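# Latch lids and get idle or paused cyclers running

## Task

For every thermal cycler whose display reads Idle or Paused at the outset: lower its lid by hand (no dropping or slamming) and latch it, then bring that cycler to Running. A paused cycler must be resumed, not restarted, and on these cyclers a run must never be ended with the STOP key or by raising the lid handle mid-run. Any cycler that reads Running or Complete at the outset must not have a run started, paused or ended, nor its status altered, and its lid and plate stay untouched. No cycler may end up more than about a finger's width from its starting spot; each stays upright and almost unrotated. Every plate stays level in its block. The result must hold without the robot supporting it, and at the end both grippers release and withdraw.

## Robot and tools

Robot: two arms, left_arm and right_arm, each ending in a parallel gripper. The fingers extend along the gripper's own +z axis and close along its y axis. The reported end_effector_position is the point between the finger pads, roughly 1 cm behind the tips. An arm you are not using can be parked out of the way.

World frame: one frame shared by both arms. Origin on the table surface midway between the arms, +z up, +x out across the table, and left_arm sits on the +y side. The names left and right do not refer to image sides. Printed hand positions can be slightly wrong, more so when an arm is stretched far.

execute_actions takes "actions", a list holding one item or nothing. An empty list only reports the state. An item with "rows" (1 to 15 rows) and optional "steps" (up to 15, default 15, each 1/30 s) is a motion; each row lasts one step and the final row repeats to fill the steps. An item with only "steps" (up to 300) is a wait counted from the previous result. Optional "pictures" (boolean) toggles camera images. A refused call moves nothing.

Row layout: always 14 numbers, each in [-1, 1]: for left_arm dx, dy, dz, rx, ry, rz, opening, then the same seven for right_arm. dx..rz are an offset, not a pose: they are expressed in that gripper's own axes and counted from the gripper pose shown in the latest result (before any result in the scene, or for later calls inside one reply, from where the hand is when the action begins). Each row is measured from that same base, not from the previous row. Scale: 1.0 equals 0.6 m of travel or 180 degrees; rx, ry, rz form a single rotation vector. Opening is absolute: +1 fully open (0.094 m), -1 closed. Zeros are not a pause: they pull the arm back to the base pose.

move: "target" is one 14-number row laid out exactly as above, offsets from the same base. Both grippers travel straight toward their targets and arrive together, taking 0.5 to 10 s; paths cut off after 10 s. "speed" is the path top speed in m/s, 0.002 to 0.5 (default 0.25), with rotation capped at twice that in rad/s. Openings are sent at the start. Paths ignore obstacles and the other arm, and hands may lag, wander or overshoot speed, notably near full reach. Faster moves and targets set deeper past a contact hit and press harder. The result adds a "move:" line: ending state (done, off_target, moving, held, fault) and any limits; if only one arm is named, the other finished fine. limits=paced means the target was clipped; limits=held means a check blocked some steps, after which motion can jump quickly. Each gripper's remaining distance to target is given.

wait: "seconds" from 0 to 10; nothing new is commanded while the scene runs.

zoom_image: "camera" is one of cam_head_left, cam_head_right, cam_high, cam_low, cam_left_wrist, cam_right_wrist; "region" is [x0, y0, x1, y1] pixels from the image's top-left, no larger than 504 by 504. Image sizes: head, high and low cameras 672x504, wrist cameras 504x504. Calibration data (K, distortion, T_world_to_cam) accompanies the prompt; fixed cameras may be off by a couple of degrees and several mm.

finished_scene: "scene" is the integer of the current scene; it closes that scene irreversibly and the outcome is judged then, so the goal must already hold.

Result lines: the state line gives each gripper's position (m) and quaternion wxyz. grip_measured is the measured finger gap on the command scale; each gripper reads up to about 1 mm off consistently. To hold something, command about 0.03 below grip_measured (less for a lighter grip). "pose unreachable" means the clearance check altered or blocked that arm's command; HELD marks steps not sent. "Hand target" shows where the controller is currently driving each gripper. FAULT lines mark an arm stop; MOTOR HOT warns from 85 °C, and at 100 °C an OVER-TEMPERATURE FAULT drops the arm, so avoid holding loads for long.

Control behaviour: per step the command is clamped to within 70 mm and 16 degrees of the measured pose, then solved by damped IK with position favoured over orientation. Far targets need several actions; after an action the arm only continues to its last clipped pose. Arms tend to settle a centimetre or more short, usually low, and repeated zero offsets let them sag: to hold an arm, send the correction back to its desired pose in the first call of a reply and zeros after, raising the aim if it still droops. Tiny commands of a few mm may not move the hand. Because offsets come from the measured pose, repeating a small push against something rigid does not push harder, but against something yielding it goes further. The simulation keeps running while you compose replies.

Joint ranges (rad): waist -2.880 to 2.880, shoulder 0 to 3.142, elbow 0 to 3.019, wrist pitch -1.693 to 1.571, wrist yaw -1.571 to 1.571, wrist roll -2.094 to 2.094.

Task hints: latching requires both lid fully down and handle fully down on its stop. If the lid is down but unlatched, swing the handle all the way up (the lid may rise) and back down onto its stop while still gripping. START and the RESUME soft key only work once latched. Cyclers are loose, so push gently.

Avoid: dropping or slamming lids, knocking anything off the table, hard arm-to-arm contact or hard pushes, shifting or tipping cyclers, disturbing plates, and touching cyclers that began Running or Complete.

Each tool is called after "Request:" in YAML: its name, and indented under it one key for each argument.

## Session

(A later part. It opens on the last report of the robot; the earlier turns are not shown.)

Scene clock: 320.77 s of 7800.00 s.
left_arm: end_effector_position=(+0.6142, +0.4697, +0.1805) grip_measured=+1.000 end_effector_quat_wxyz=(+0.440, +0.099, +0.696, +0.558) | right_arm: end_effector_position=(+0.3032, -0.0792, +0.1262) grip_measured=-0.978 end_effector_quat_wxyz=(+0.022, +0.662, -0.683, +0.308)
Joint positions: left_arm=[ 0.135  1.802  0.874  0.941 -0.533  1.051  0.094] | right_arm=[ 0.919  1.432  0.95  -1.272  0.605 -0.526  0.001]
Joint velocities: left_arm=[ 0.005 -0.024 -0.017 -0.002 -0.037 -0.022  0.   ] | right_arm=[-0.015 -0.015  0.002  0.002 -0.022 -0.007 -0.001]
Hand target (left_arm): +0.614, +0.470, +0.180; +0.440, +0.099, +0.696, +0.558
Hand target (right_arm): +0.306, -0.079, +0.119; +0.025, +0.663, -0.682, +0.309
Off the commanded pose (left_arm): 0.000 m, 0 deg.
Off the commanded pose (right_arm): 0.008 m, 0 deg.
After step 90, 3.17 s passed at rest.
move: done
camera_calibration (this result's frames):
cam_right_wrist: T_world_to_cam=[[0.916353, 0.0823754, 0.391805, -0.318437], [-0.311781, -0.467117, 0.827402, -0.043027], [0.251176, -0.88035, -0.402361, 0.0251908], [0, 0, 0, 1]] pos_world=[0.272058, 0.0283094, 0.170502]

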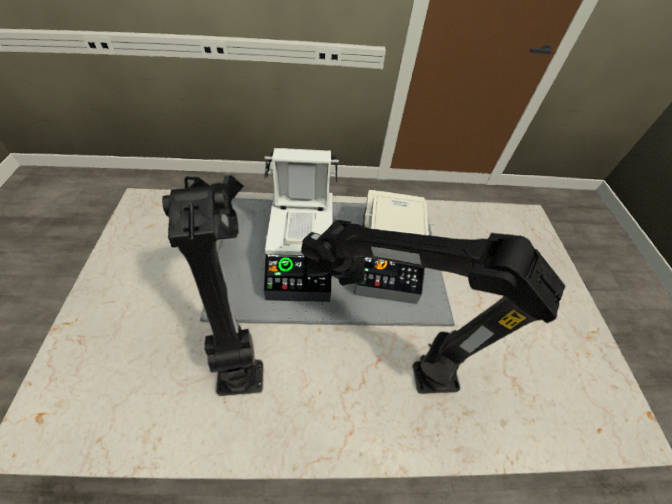

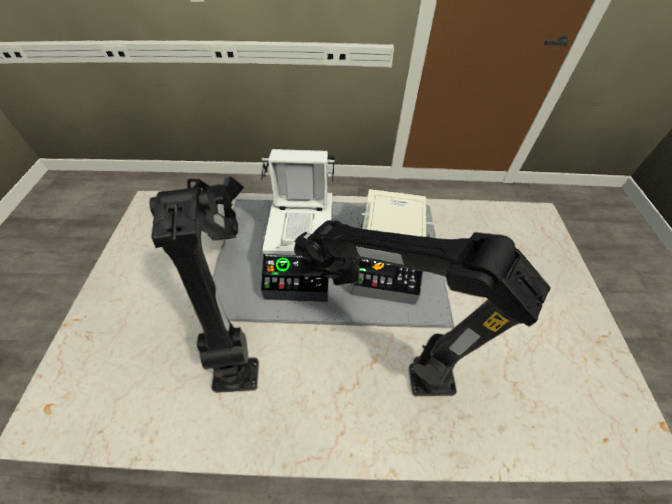

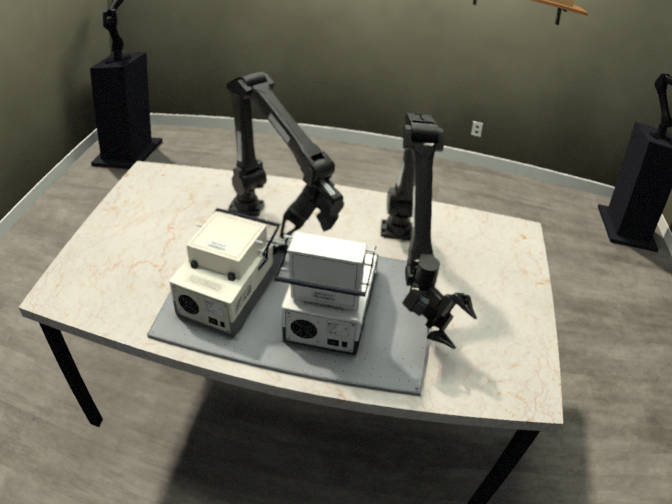

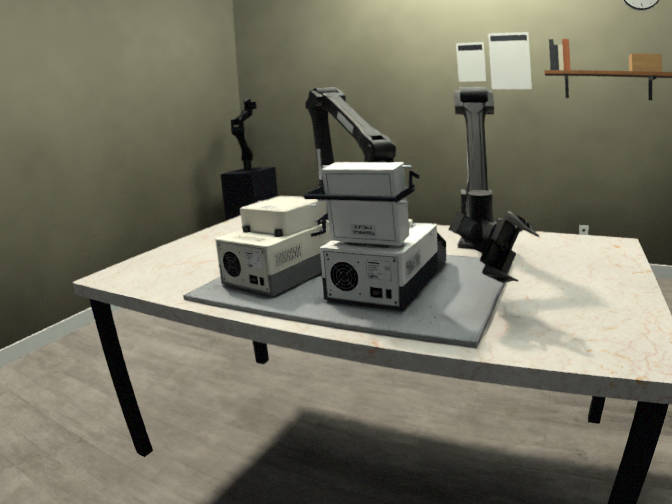

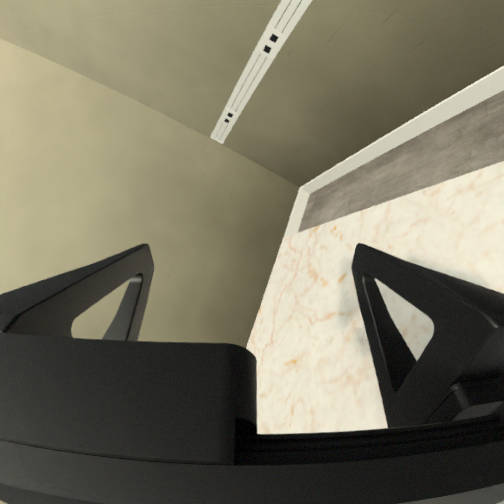

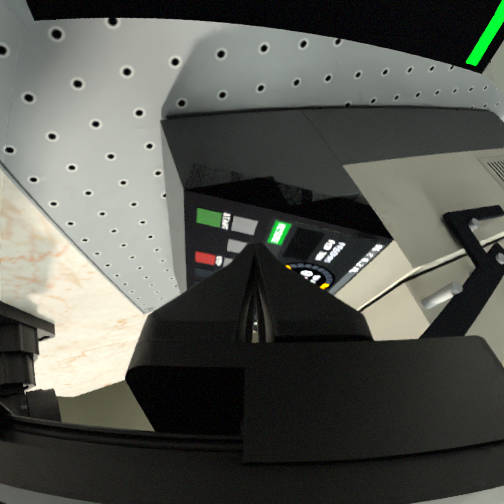

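Request:
move:
  target: [0,0,0,0,0,0,1,-0.015,0.02,0.077,0,0,0,-1]
  speed: 0.03

Request:
move:
  target: [0,0,0,0,0,0,1,0,-0.09,-0.14,0,0,0,-1]
  speed: 0.08

Scene clock: 328.90 s of 7800.00 s.
left_arm: end_effector_position=(+0.6142, +0.4697, +0.1805) grip_measured=+1.000 end_effector_quat_wxyz=(+0.440, +0.099, +0.696, +0.558) | right_arm: end_effector_position=(+0.3046, -0.0869, +0.1019) grip_measured=-0.978 end_effector_quat_wxyz=(+0.015, +0.663, -0.682, +0.308)
Joint positions: left_arm=[ 0.135  1.802  0.874  0.941 -0.533  1.051  0.094] | right_arm=[ 0.905  1.441  0.888 -1.173  0.609 -0.551  0.001]
Joint velocities: left_arm=[ 0.005  0.005  0.002 -0.012 -0.037 -0.081  0.   ] | right_arm=[-0.005  0.015  0.017 -0.012 -0.037 -0.051  0.   ]
Hand target (left_arm): +0.614, +0.470, +0.180; +0.440, +0.099, +0.696, +0.558
Hand target (right_arm): +0.309, -0.093, +0.081; +0.022, +0.662, -0.683, +0.308
Off the commanded pose (left_arm): 0.000 m, 0 deg.
Off the commanded pose (right_arm): 0.023 m, 1 deg.
After step 90, 3.30 s passed at rest.
move: off_target (right_arm)
camera_calibration (this result's frames):
cam_right_wrist: T_world_to_cam=[[0.912518, 0.084475, 0.400218, -0.309079], [-0.315503, -0.477351, 0.820119, -0.0251293], [0.260324, -0.874643, -0.408939, 0.00668259], [0, 0, 0, 1]] pos_world=[0.272373, 0.0199589, 0.147041]

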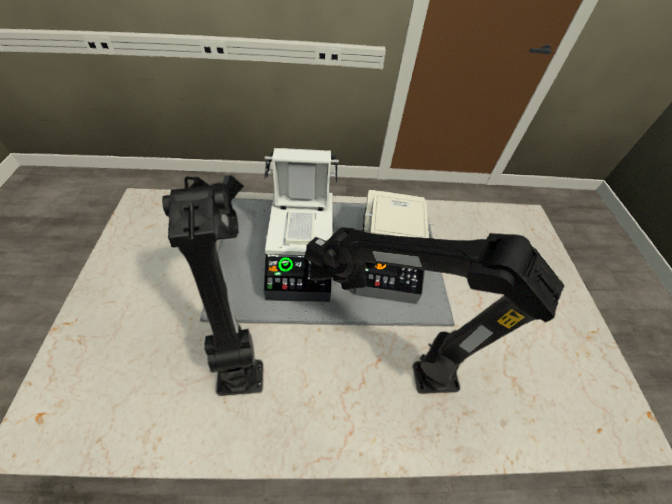

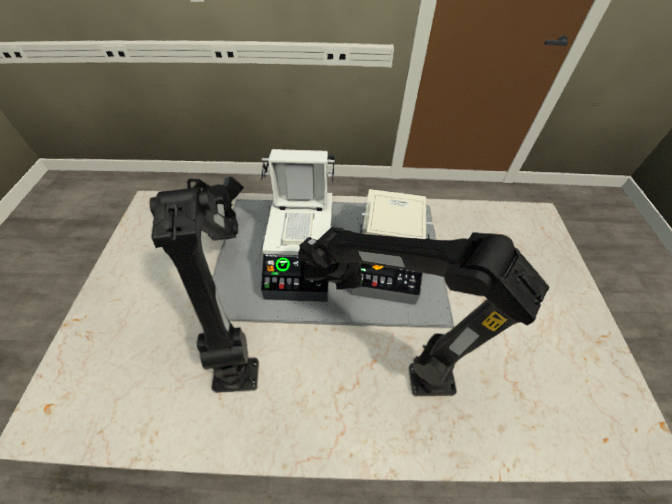

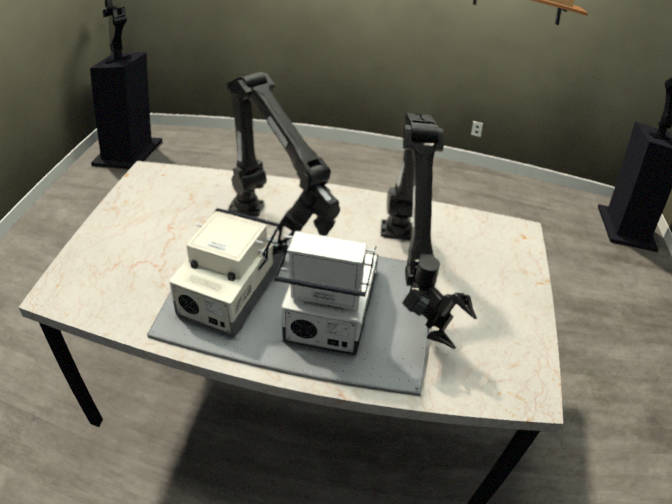

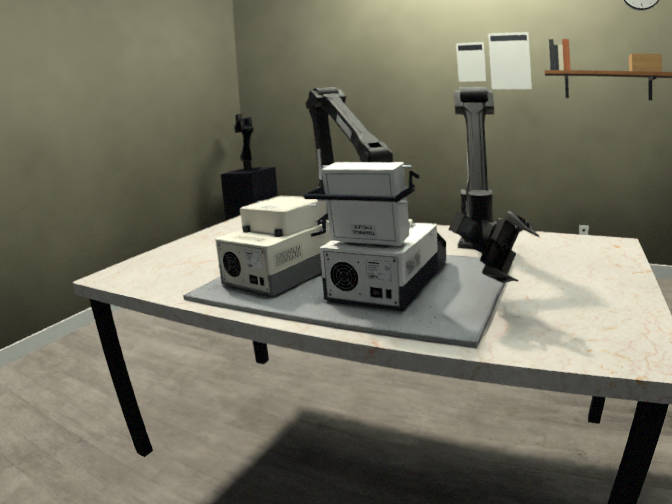

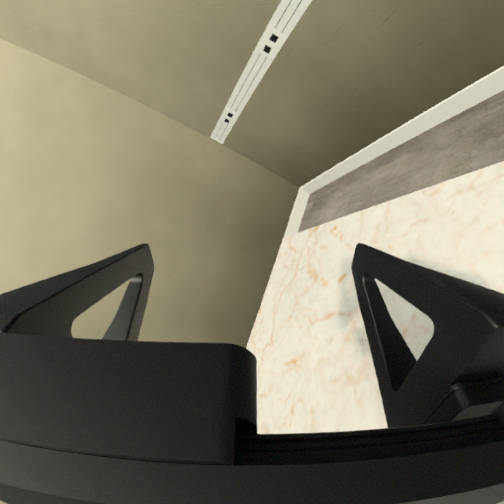

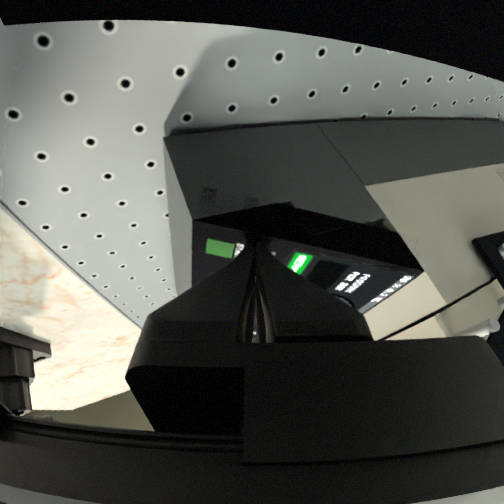

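Scene clock: 330.50 s of 7800.00 s.
left_arm: end_effector_position=(+0.6142, +0.4697, +0.1805) grip_measured=+1.000 end_effector_quat_wxyz=(+0.440, +0.099, +0.696, +0.558) | right_arm: end_effector_position=(+0.3186, -0.0589, +0.1813) grip_measured=-0.978 end_effector_quat_wxyz=(+0.024, +0.667, -0.677, +0.310)
Joint positions: left_arm=[ 0.135  1.802  0.874  0.941 -0.533  1.051  0.094] | right_arm=[ 0.919  1.437  1.111 -1.428  0.609 -0.541  0.001]
Joint velocities: left_arm=[-0.005 -0.005  0.007 -0.032 -0.007  0.022  0.   ] | right_arm=[ 0.005 -0.015 -0.007  0.002  0.037 -0.022 -0.001]
Hand target (left_arm): +0.614, +0.470, +0.180; +0.440, +0.099, +0.696, +0.558
Hand target (right_arm): +0.322, -0.047, +0.192; +0.014, +0.663, -0.682, +0.308
Off the commanded pose (left_arm): 0.000 m, 0 deg.
Off the commanded pose (right_arm): 0.017 m, 1 deg.
move: off_target (right_arm)
camera_calibration (this result's frames):
cam_right_wrist: T_world_to_cam=[[0.916489, 0.0970073, 0.388119, -0.354341], [-0.303354, -0.463966, 0.832293, -0.0777218], [0.260813, -0.880525, -0.395793, 0.0570734], [0, 0, 0, 1]] pos_world=[0.286287, 0.0485679, 0.224803]

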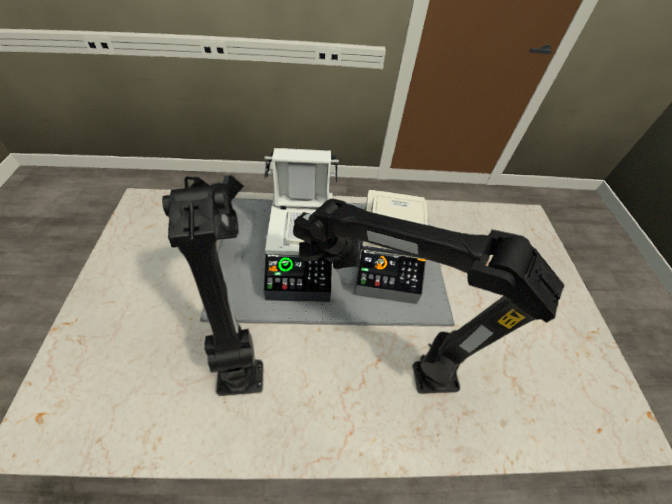

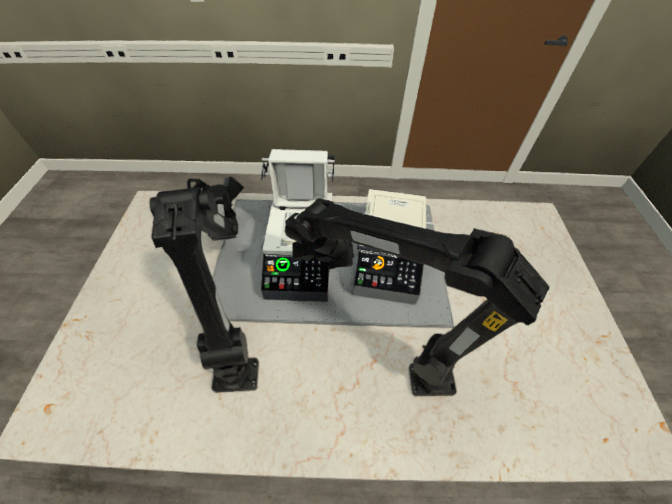

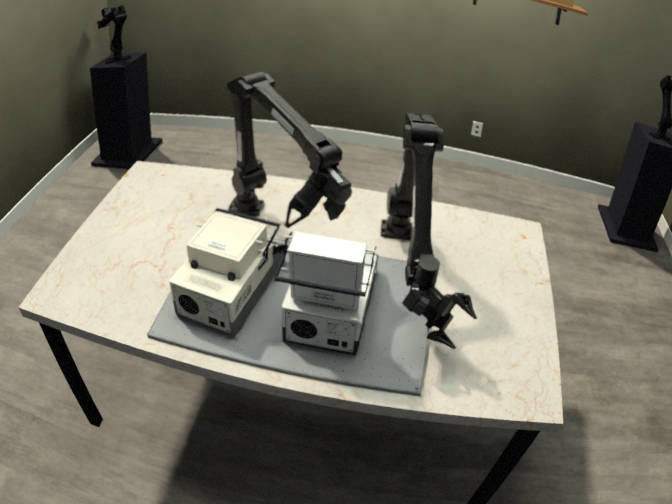

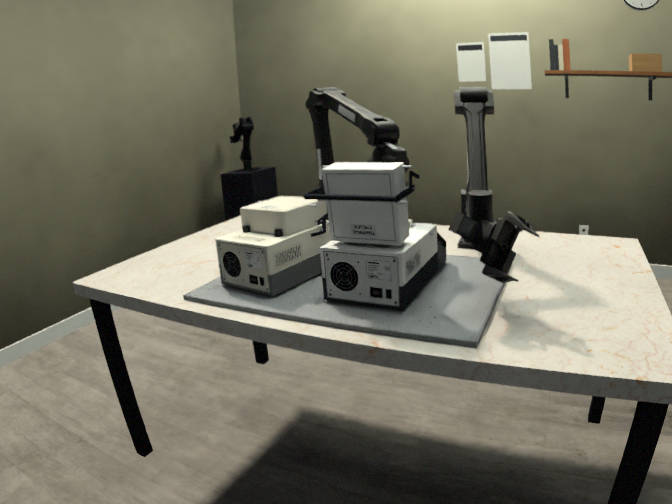

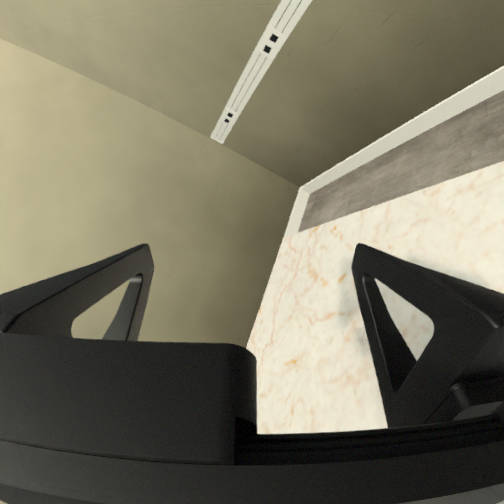

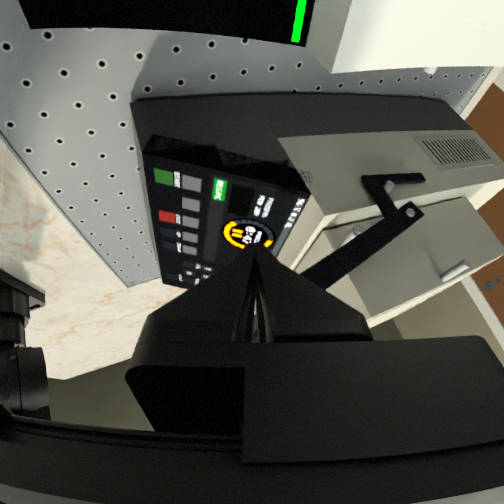

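Request:
move:
  target: [0,0,0,0,0,0,1,-0.034,0.092,0.178,0,0,0,-1]
  speed: 0.04

Request:
move:
  target: [0,0,0,0,0,0,1,0,-0.09,-0.14,0,0,0,-1]
  speed: 0.08

Scene clock: 348.60 s of 7800.00 s.
left_arm: end_effector_position=(+0.6142, +0.4697, +0.1805) grip_measured=+1.000 end_effector_quat_wxyz=(+0.440, +0.099, +0.696, +0.558) | right_arm: end_effector_position=(+0.3095, -0.0788, +0.1014) grip_measured=-0.978 end_effector_quat_wxyz=(-0.007, +0.664, -0.681, +0.310)
Joint positions: left_arm=[ 0.135  1.802  0.874  0.941 -0.533  1.051  0.094] | right_arm=[ 0.912  1.44   0.886 -1.129  0.621 -0.559  0.001]
Joint velocities: left_arm=[-0.015 -0.005  0.002  0.002 -0.066  0.022  0.   ] | right_arm=[-0.005  0.005 -0.027 -0.017  0.022 -0.037  0.   ]
Hand target (left_arm): +0.614, +0.470, +0.180; +0.440, +0.099, +0.696, +0.558
Hand target (right_arm): +0.306, -0.094, +0.068; +0.024, +0.666, -0.678, +0.310
Off the commanded pose (left_arm): 0.000 m, 0 deg.
Off the commanded pose (right_arm): 0.040 m, 4 deg.
After step 90, 11.83 s passed at rest.
move: off_target (right_arm)
camera_calibration (this result's frames):
cam_right_wrist: T_world_to_cam=[[0.898089, 0.088489, 0.430819, -0.312377], [-0.33328, -0.502246, 0.797918, -0.0134932], [0.286984, -0.860185, -0.421571, 0.00641585], [0, 0, 0, 1]] pos_world=[0.274205, 0.0263839, 0.148049]

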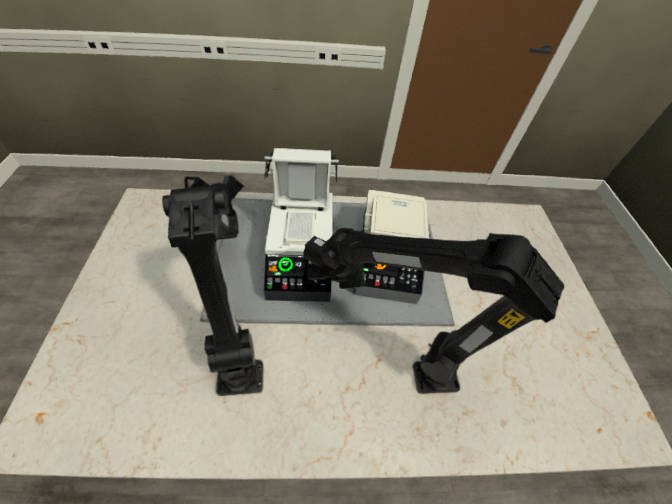

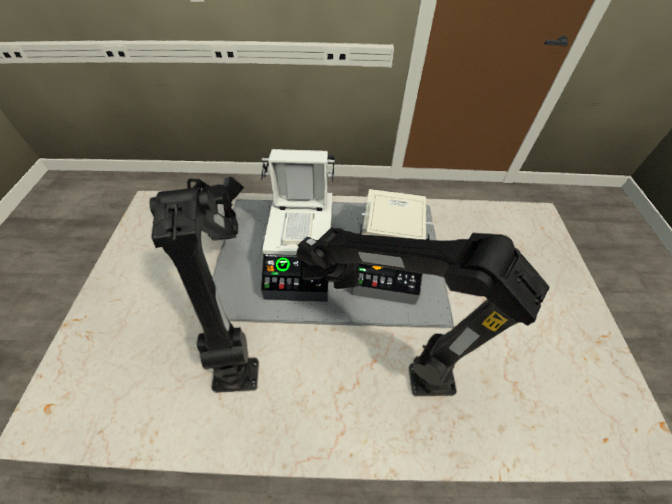

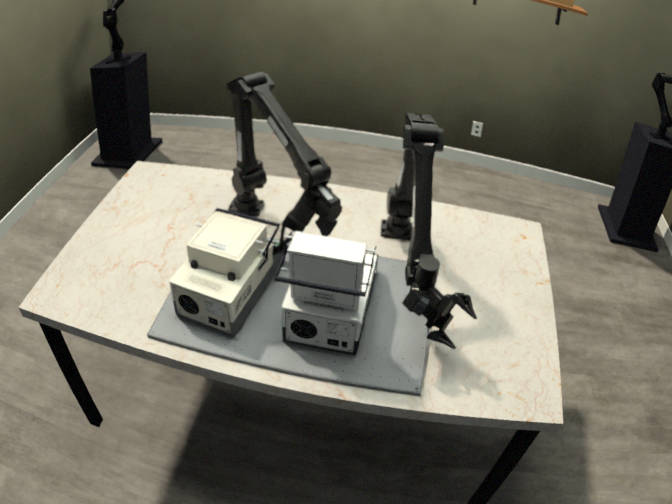

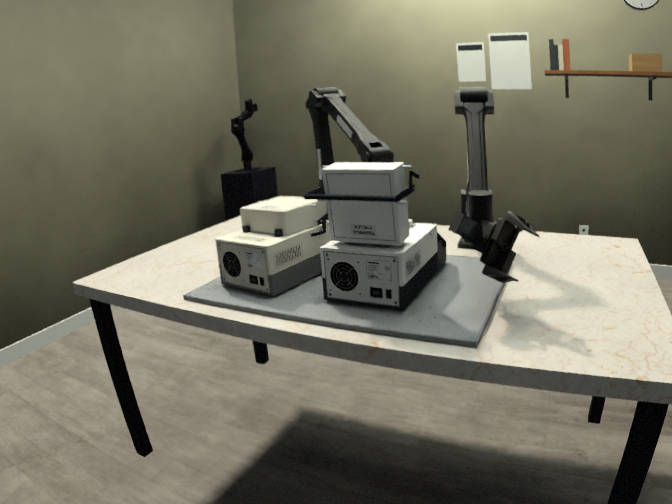

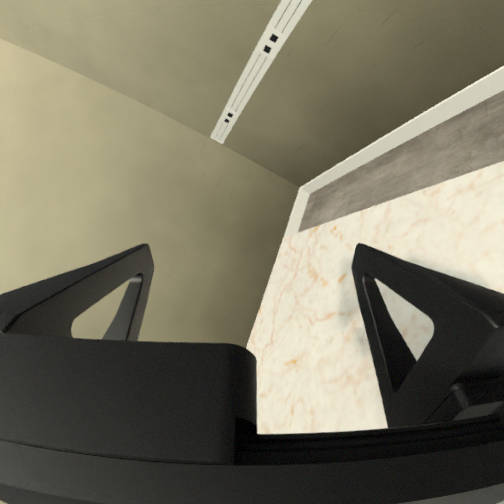

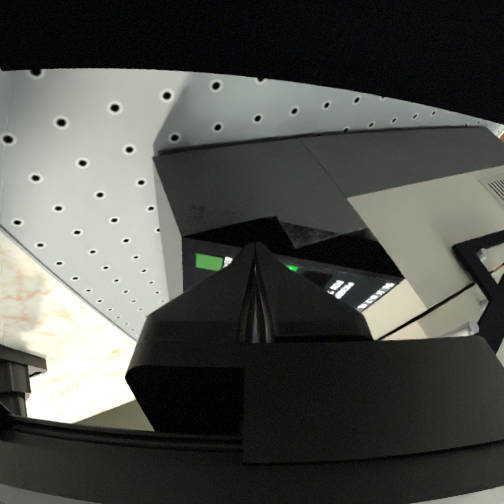

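Scene clock: 350.20 s of 7800.00 s.
left_arm: end_effector_position=(+0.6142, +0.4697, +0.1805) grip_measured=+1.000 end_effector_quat_wxyz=(+0.440, +0.099, +0.696, +0.558) | right_arm: end_effector_position=(+0.3206, -0.0525, +0.1789) grip_measured=-0.978 end_effector_quat_wxyz=(+0.006, +0.668, -0.675, +0.313)
Joint positions: left_arm=[ 0.135  1.802  0.874  0.941 -0.533  1.051  0.094] | right_arm=[ 0.929  1.435  1.102 -1.389  0.622 -0.545  0.001]
Joint velocities: left_arm=[-0.015  0.005  0.007 -0.002 -0.007  0.022  0.   ] | right_arm=[ 0.005 -0.005  0.007  0.002 -0.007  0.022  0.001]
Hand target (left_arm): +0.614, +0.470, +0.180; +0.440, +0.099, +0.696, +0.558
Hand target (right_arm): +0.324, -0.041, +0.193; -0.007, +0.664, -0.681, +0.310
Off the commanded pose (left_arm): 0.000 m, 0 deg.
Off the commanded pose (right_arm): 0.018 m, 2 deg.
move: off_target (right_arm)
camera_calibration (this result's frames):
cam_right_wrist: T_world_to_cam=[[0.904082, 0.104615, 0.414356, -0.356179], [-0.318007, -0.483033, 0.815813, -0.0655737], [0.285494, -0.86933, -0.403433, 0.0553424], [0, 0, 0, 1]] pos_world=[0.285362, 0.0536982, 0.223408]

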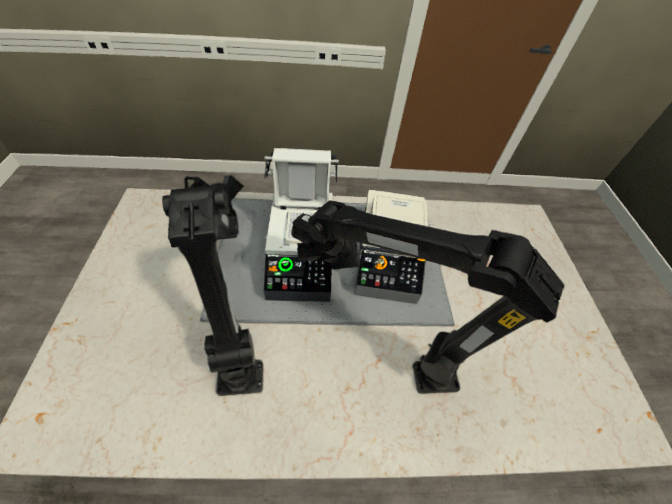

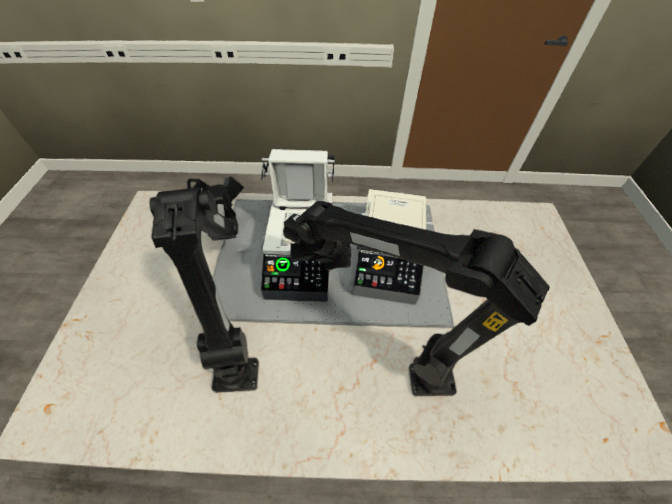

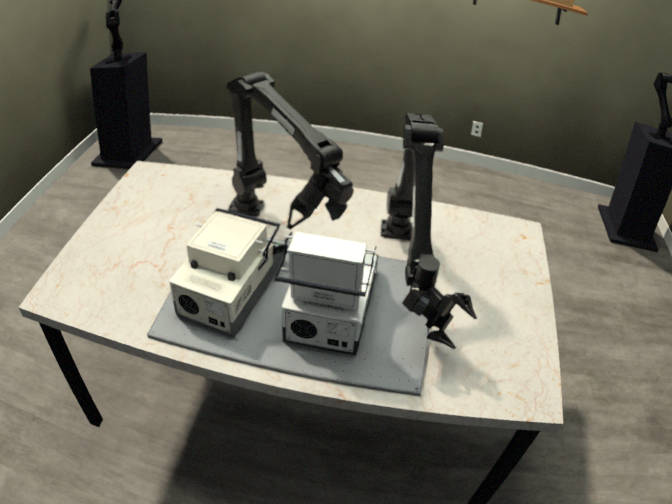

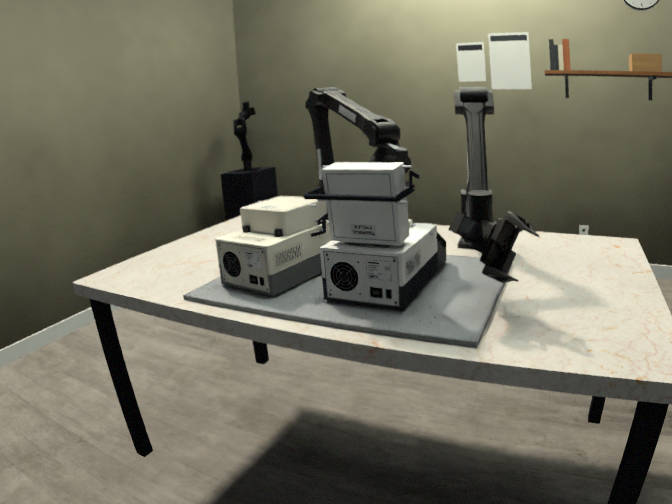

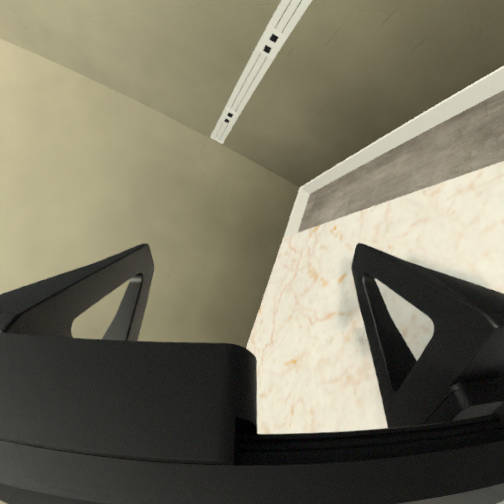

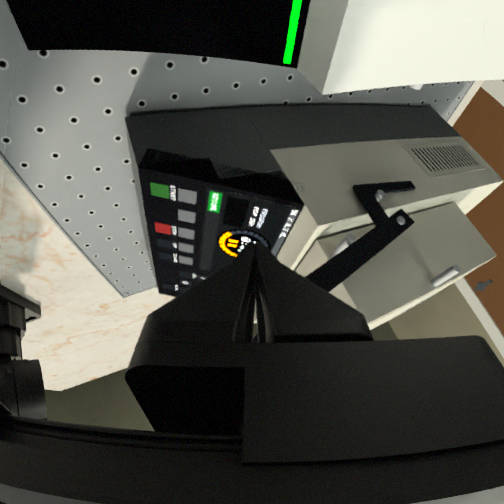

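Request:
move:
  target: [0,0,0,0,0,0,1,0.012,0.063,0.098,0,0,0,-1]
  speed: 0.04

Scene clock: 360.43 s of 7800.00 s.
left_arm: end_effector_position=(+0.6142, +0.4697, +0.1805) grip_measured=+1.000 end_effector_quat_wxyz=(+0.440, +0.099, +0.696, +0.558) | right_arm: end_effector_position=(+0.3050, -0.0868, +0.1169) grip_measured=-0.978 end_effector_quat_wxyz=(+0.016, +0.668, -0.674, +0.314)
Joint positions: left_arm=[ 0.135  1.802  0.874  0.941 -0.533  1.051  0.094] | right_arm=[ 0.91   1.421  0.908 -1.217  0.623 -0.563  0.001]
Joint velocities: left_arm=[-0.005 -0.015 -0.007  0.022  0.007 -0.051  0.   ] | right_arm=[-0.005 -0.015 -0.012  0.007  0.022 -0.007 -0.   ]
Hand target (left_arm): +0.614, +0.470, +0.180; +0.440, +0.099, +0.696, +0.558
Hand target (right_arm): +0.309, -0.087, +0.119; +0.007, +0.668, -0.675, +0.314
Off the commanded pose (left_arm): 0.000 m, 0 deg.
Off the commanded pose (right_arm): 0.005 m, 1 deg.
After step 90, 5.17 s passed at rest.
move: done
camera_calibration (this result's frames):
cam_right_wrist: T_world_to_cam=[[0.909252, 0.105559, 0.40264, -0.312964], [-0.311073, -0.470412, 0.8258, -0.0386699], [0.276577, -0.876111, -0.394886, 0.00609703], [0, 0, 0, 1]] pos_world=[0.270847, 0.0201871, 0.160353]

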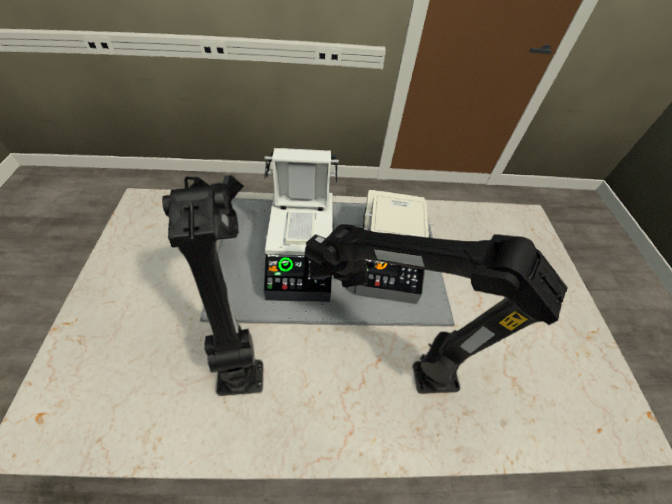

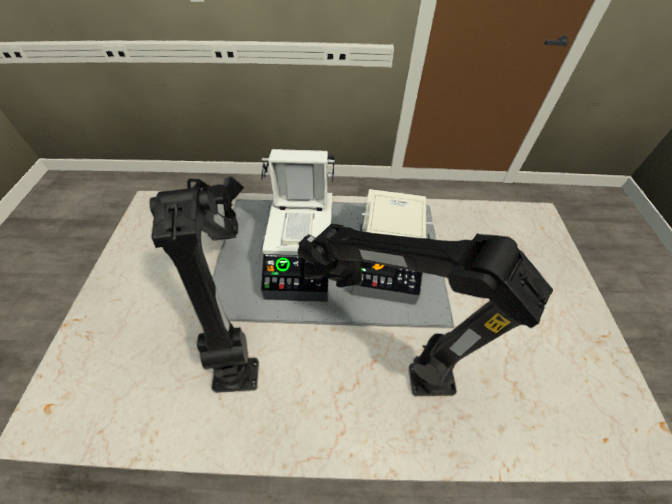

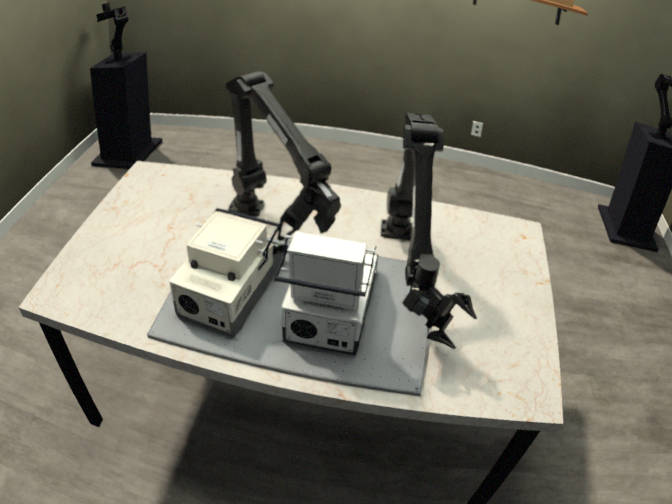

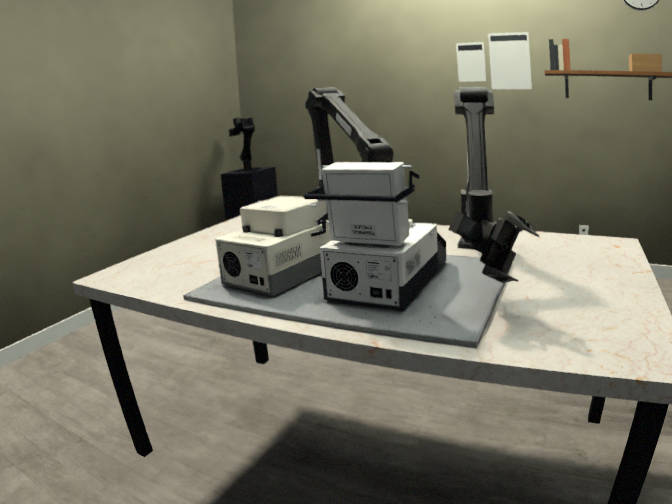

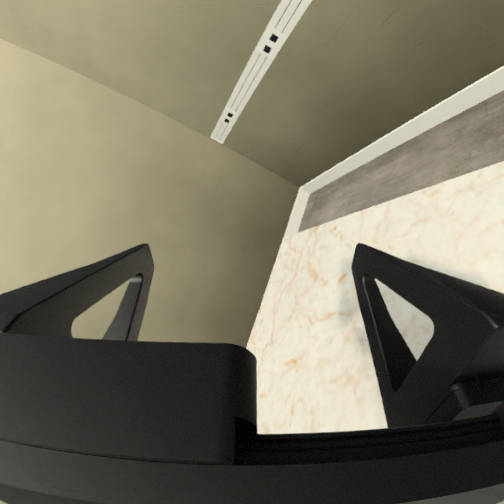

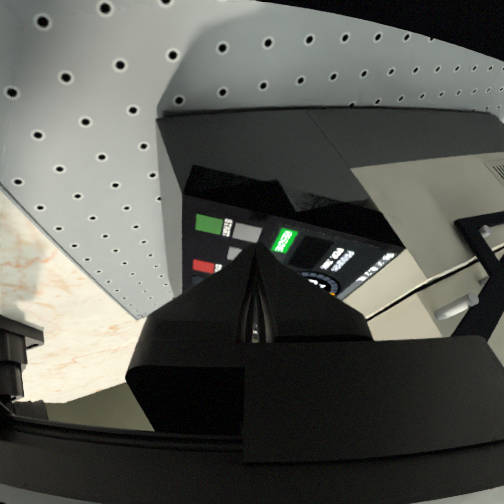

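Request:
move:
  target: [0,0,0,0,0,0,1,-0.02,0.018,0.068,0,0,0,-1]
  speed: 0.03

Request:
move:
  target: [0,0,0,0,0,0,1,0,-0.09,-0.14,0,0,0,-1]
  speed: 0.08

Scene clock: 366.87 s of 7800.00 s.
left_arm: end_effector_position=(+0.6142, +0.4697, +0.1805) grip_measured=+1.000 end_effector_quat_wxyz=(+0.440, +0.099, +0.696, +0.558) | right_arm: end_effector_position=(+0.3057, -0.0898, +0.1025) grip_measured=-0.978 end_effector_quat_wxyz=(+0.006, +0.669, -0.674, +0.314)
Joint positions: left_arm=[ 0.135  1.802  0.874  0.941 -0.533  1.051  0.094] | right_arm=[ 0.904  1.424  0.869 -1.147  0.627 -0.579  0.001]
Joint velocities: left_arm=[-0.005  0.005 -0.037 -0.022 -0.081 -0.037  0.   ] | right_arm=[ 0.005  0.015  0.007  0.007  0.037  0.007 -0.001]
Hand target (left_arm): +0.614, +0.470, +0.180; +0.440, +0.099, +0.696, +0.558
Hand target (right_arm): +0.310, -0.096, +0.077; +0.016, +0.667, -0.675, +0.314
Off the commanded pose (left_arm): 0.000 m, 0 deg.
Off the commanded pose (right_arm): 0.029 m, 1 deg.
After step 90, 1.73 s passed at rest.
move: off_target (right_arm)
camera_calibration (this result's frames):
cam_right_wrist: T_world_to_cam=[[0.903572, 0.107857, 0.414638, -0.306737], [-0.316869, -0.483141, 0.816192, -0.0263091], [0.28836, -0.868874, -0.402376, -0.00466599], [0, 0, 0, 1]] pos_world=[0.270168, 0.0163185, 0.14678]

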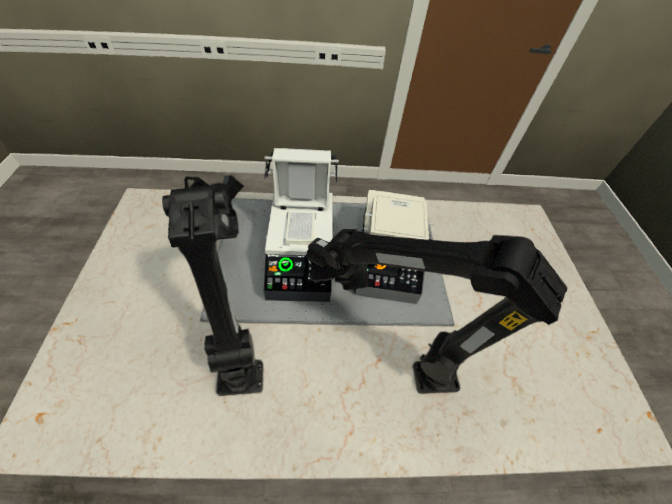

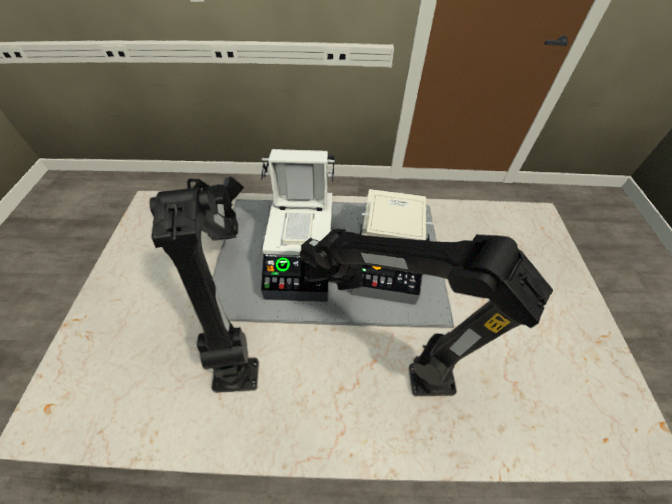

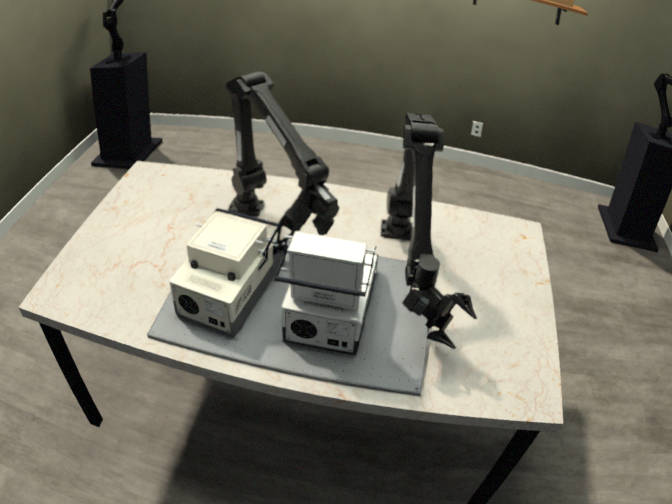

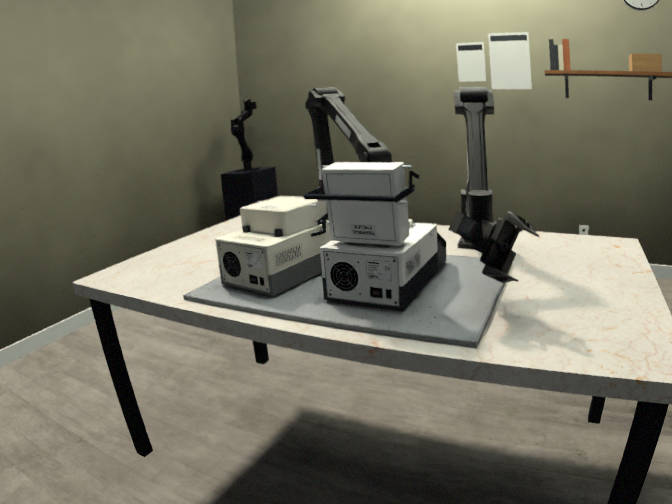

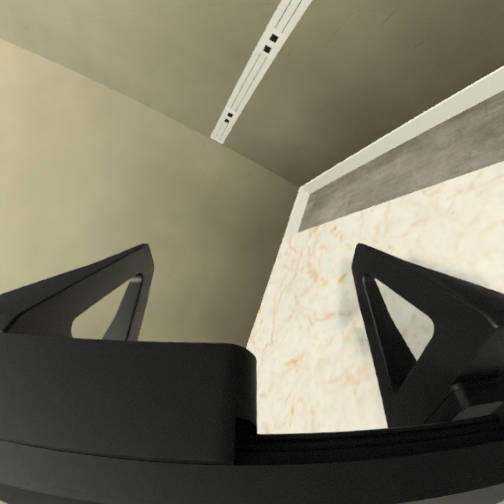

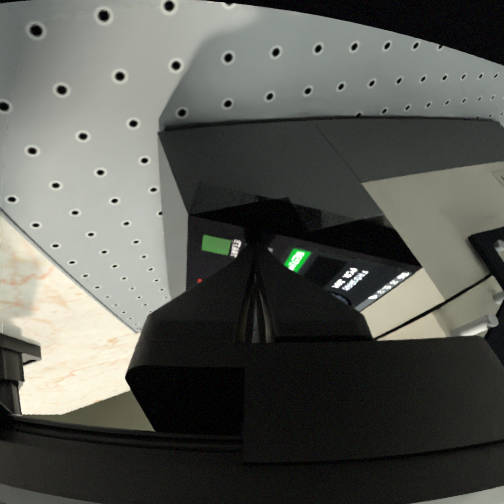

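Scene clock: 368.47 s of 7800.00 s.
left_arm: end_effector_position=(+0.6142, +0.4697, +0.1805) grip_measured=+1.000 end_effector_quat_wxyz=(+0.440, +0.099, +0.696, +0.558) | right_arm: end_effector_position=(+0.3173, -0.0612, +0.1815) grip_measured=-0.978 end_effector_quat_wxyz=(+0.016, +0.672, -0.669, +0.317)
Joint positions: left_arm=[ 0.135  1.802  0.874  0.941 -0.533  1.051  0.094] | right_arm=[ 0.925  1.419  1.09  -1.407  0.627 -0.56   0.001]
Joint velocities: left_arm=[-0.005 -0.005 -0.012 -0.027 -0.022 -0.051  0.   ] | right_arm=[ 0.005 -0.005 -0.007  0.002 -0.007 -0.022 -0.   ]
Hand target (left_arm): +0.614, +0.470, +0.180; +0.440, +0.099, +0.696, +0.558
Hand target (right_arm): +0.321, -0.050, +0.192; +0.006, +0.669, -0.674, +0.314
Off the commanded pose (left_arm): 0.000 m, 0 deg.
Off the commanded pose (right_arm): 0.017 m, 1 deg.
move: off_target (right_arm)
camera_calibration (this result's frames):
cam_right_wrist: T_world_to_cam=[[0.907668, 0.120862, 0.40191, -0.351236], [-0.304681, -0.468834, 0.829074, -0.0786599], [0.288632, -0.874978, -0.388721, 0.0456763], [0, 0, 0, 1]] pos_world=[0.281656, 0.0455383, 0.224136]

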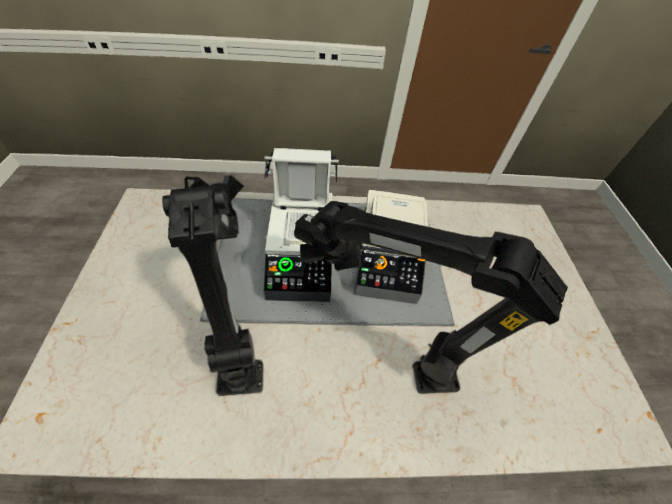

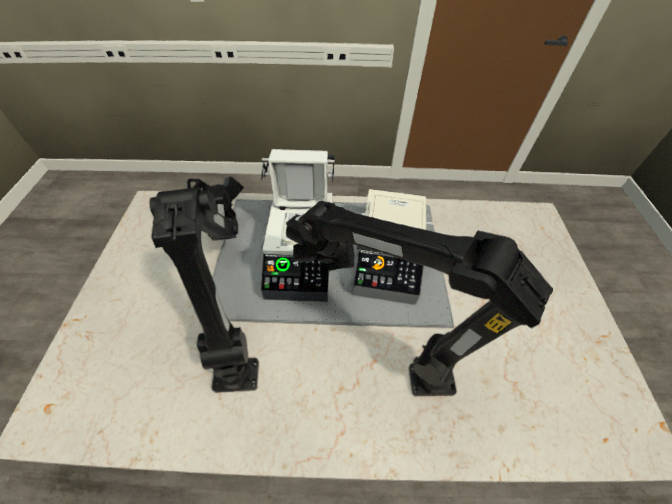

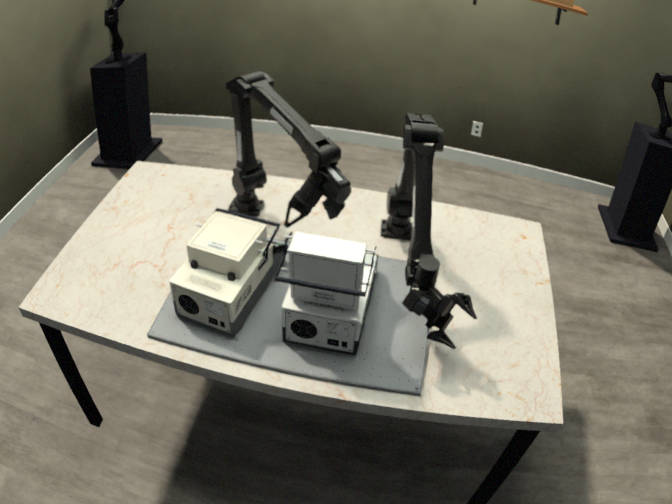

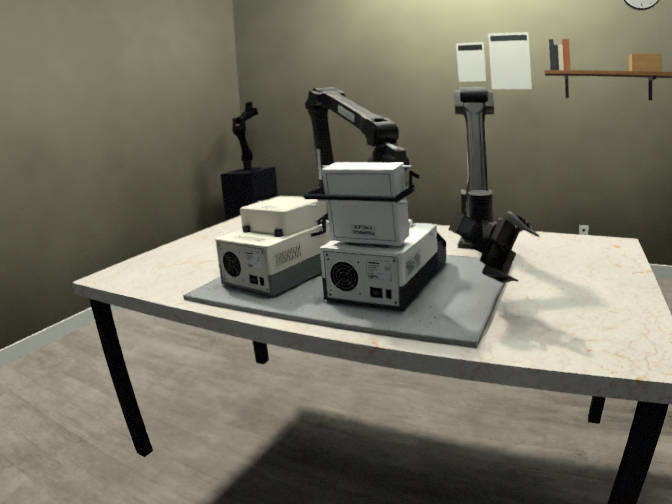

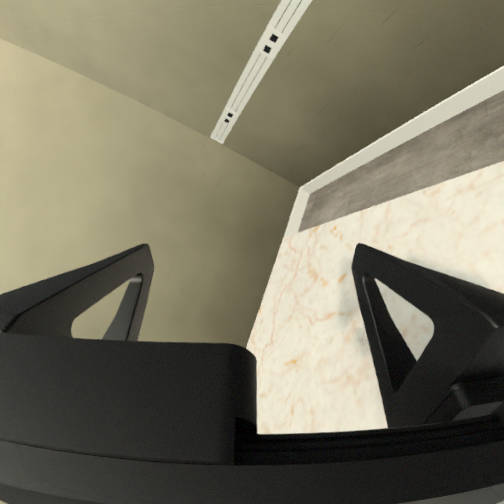

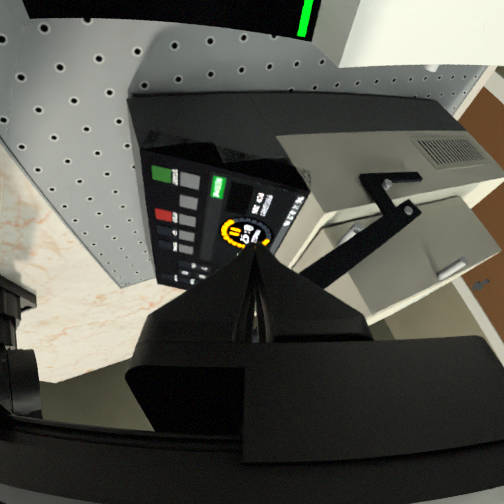

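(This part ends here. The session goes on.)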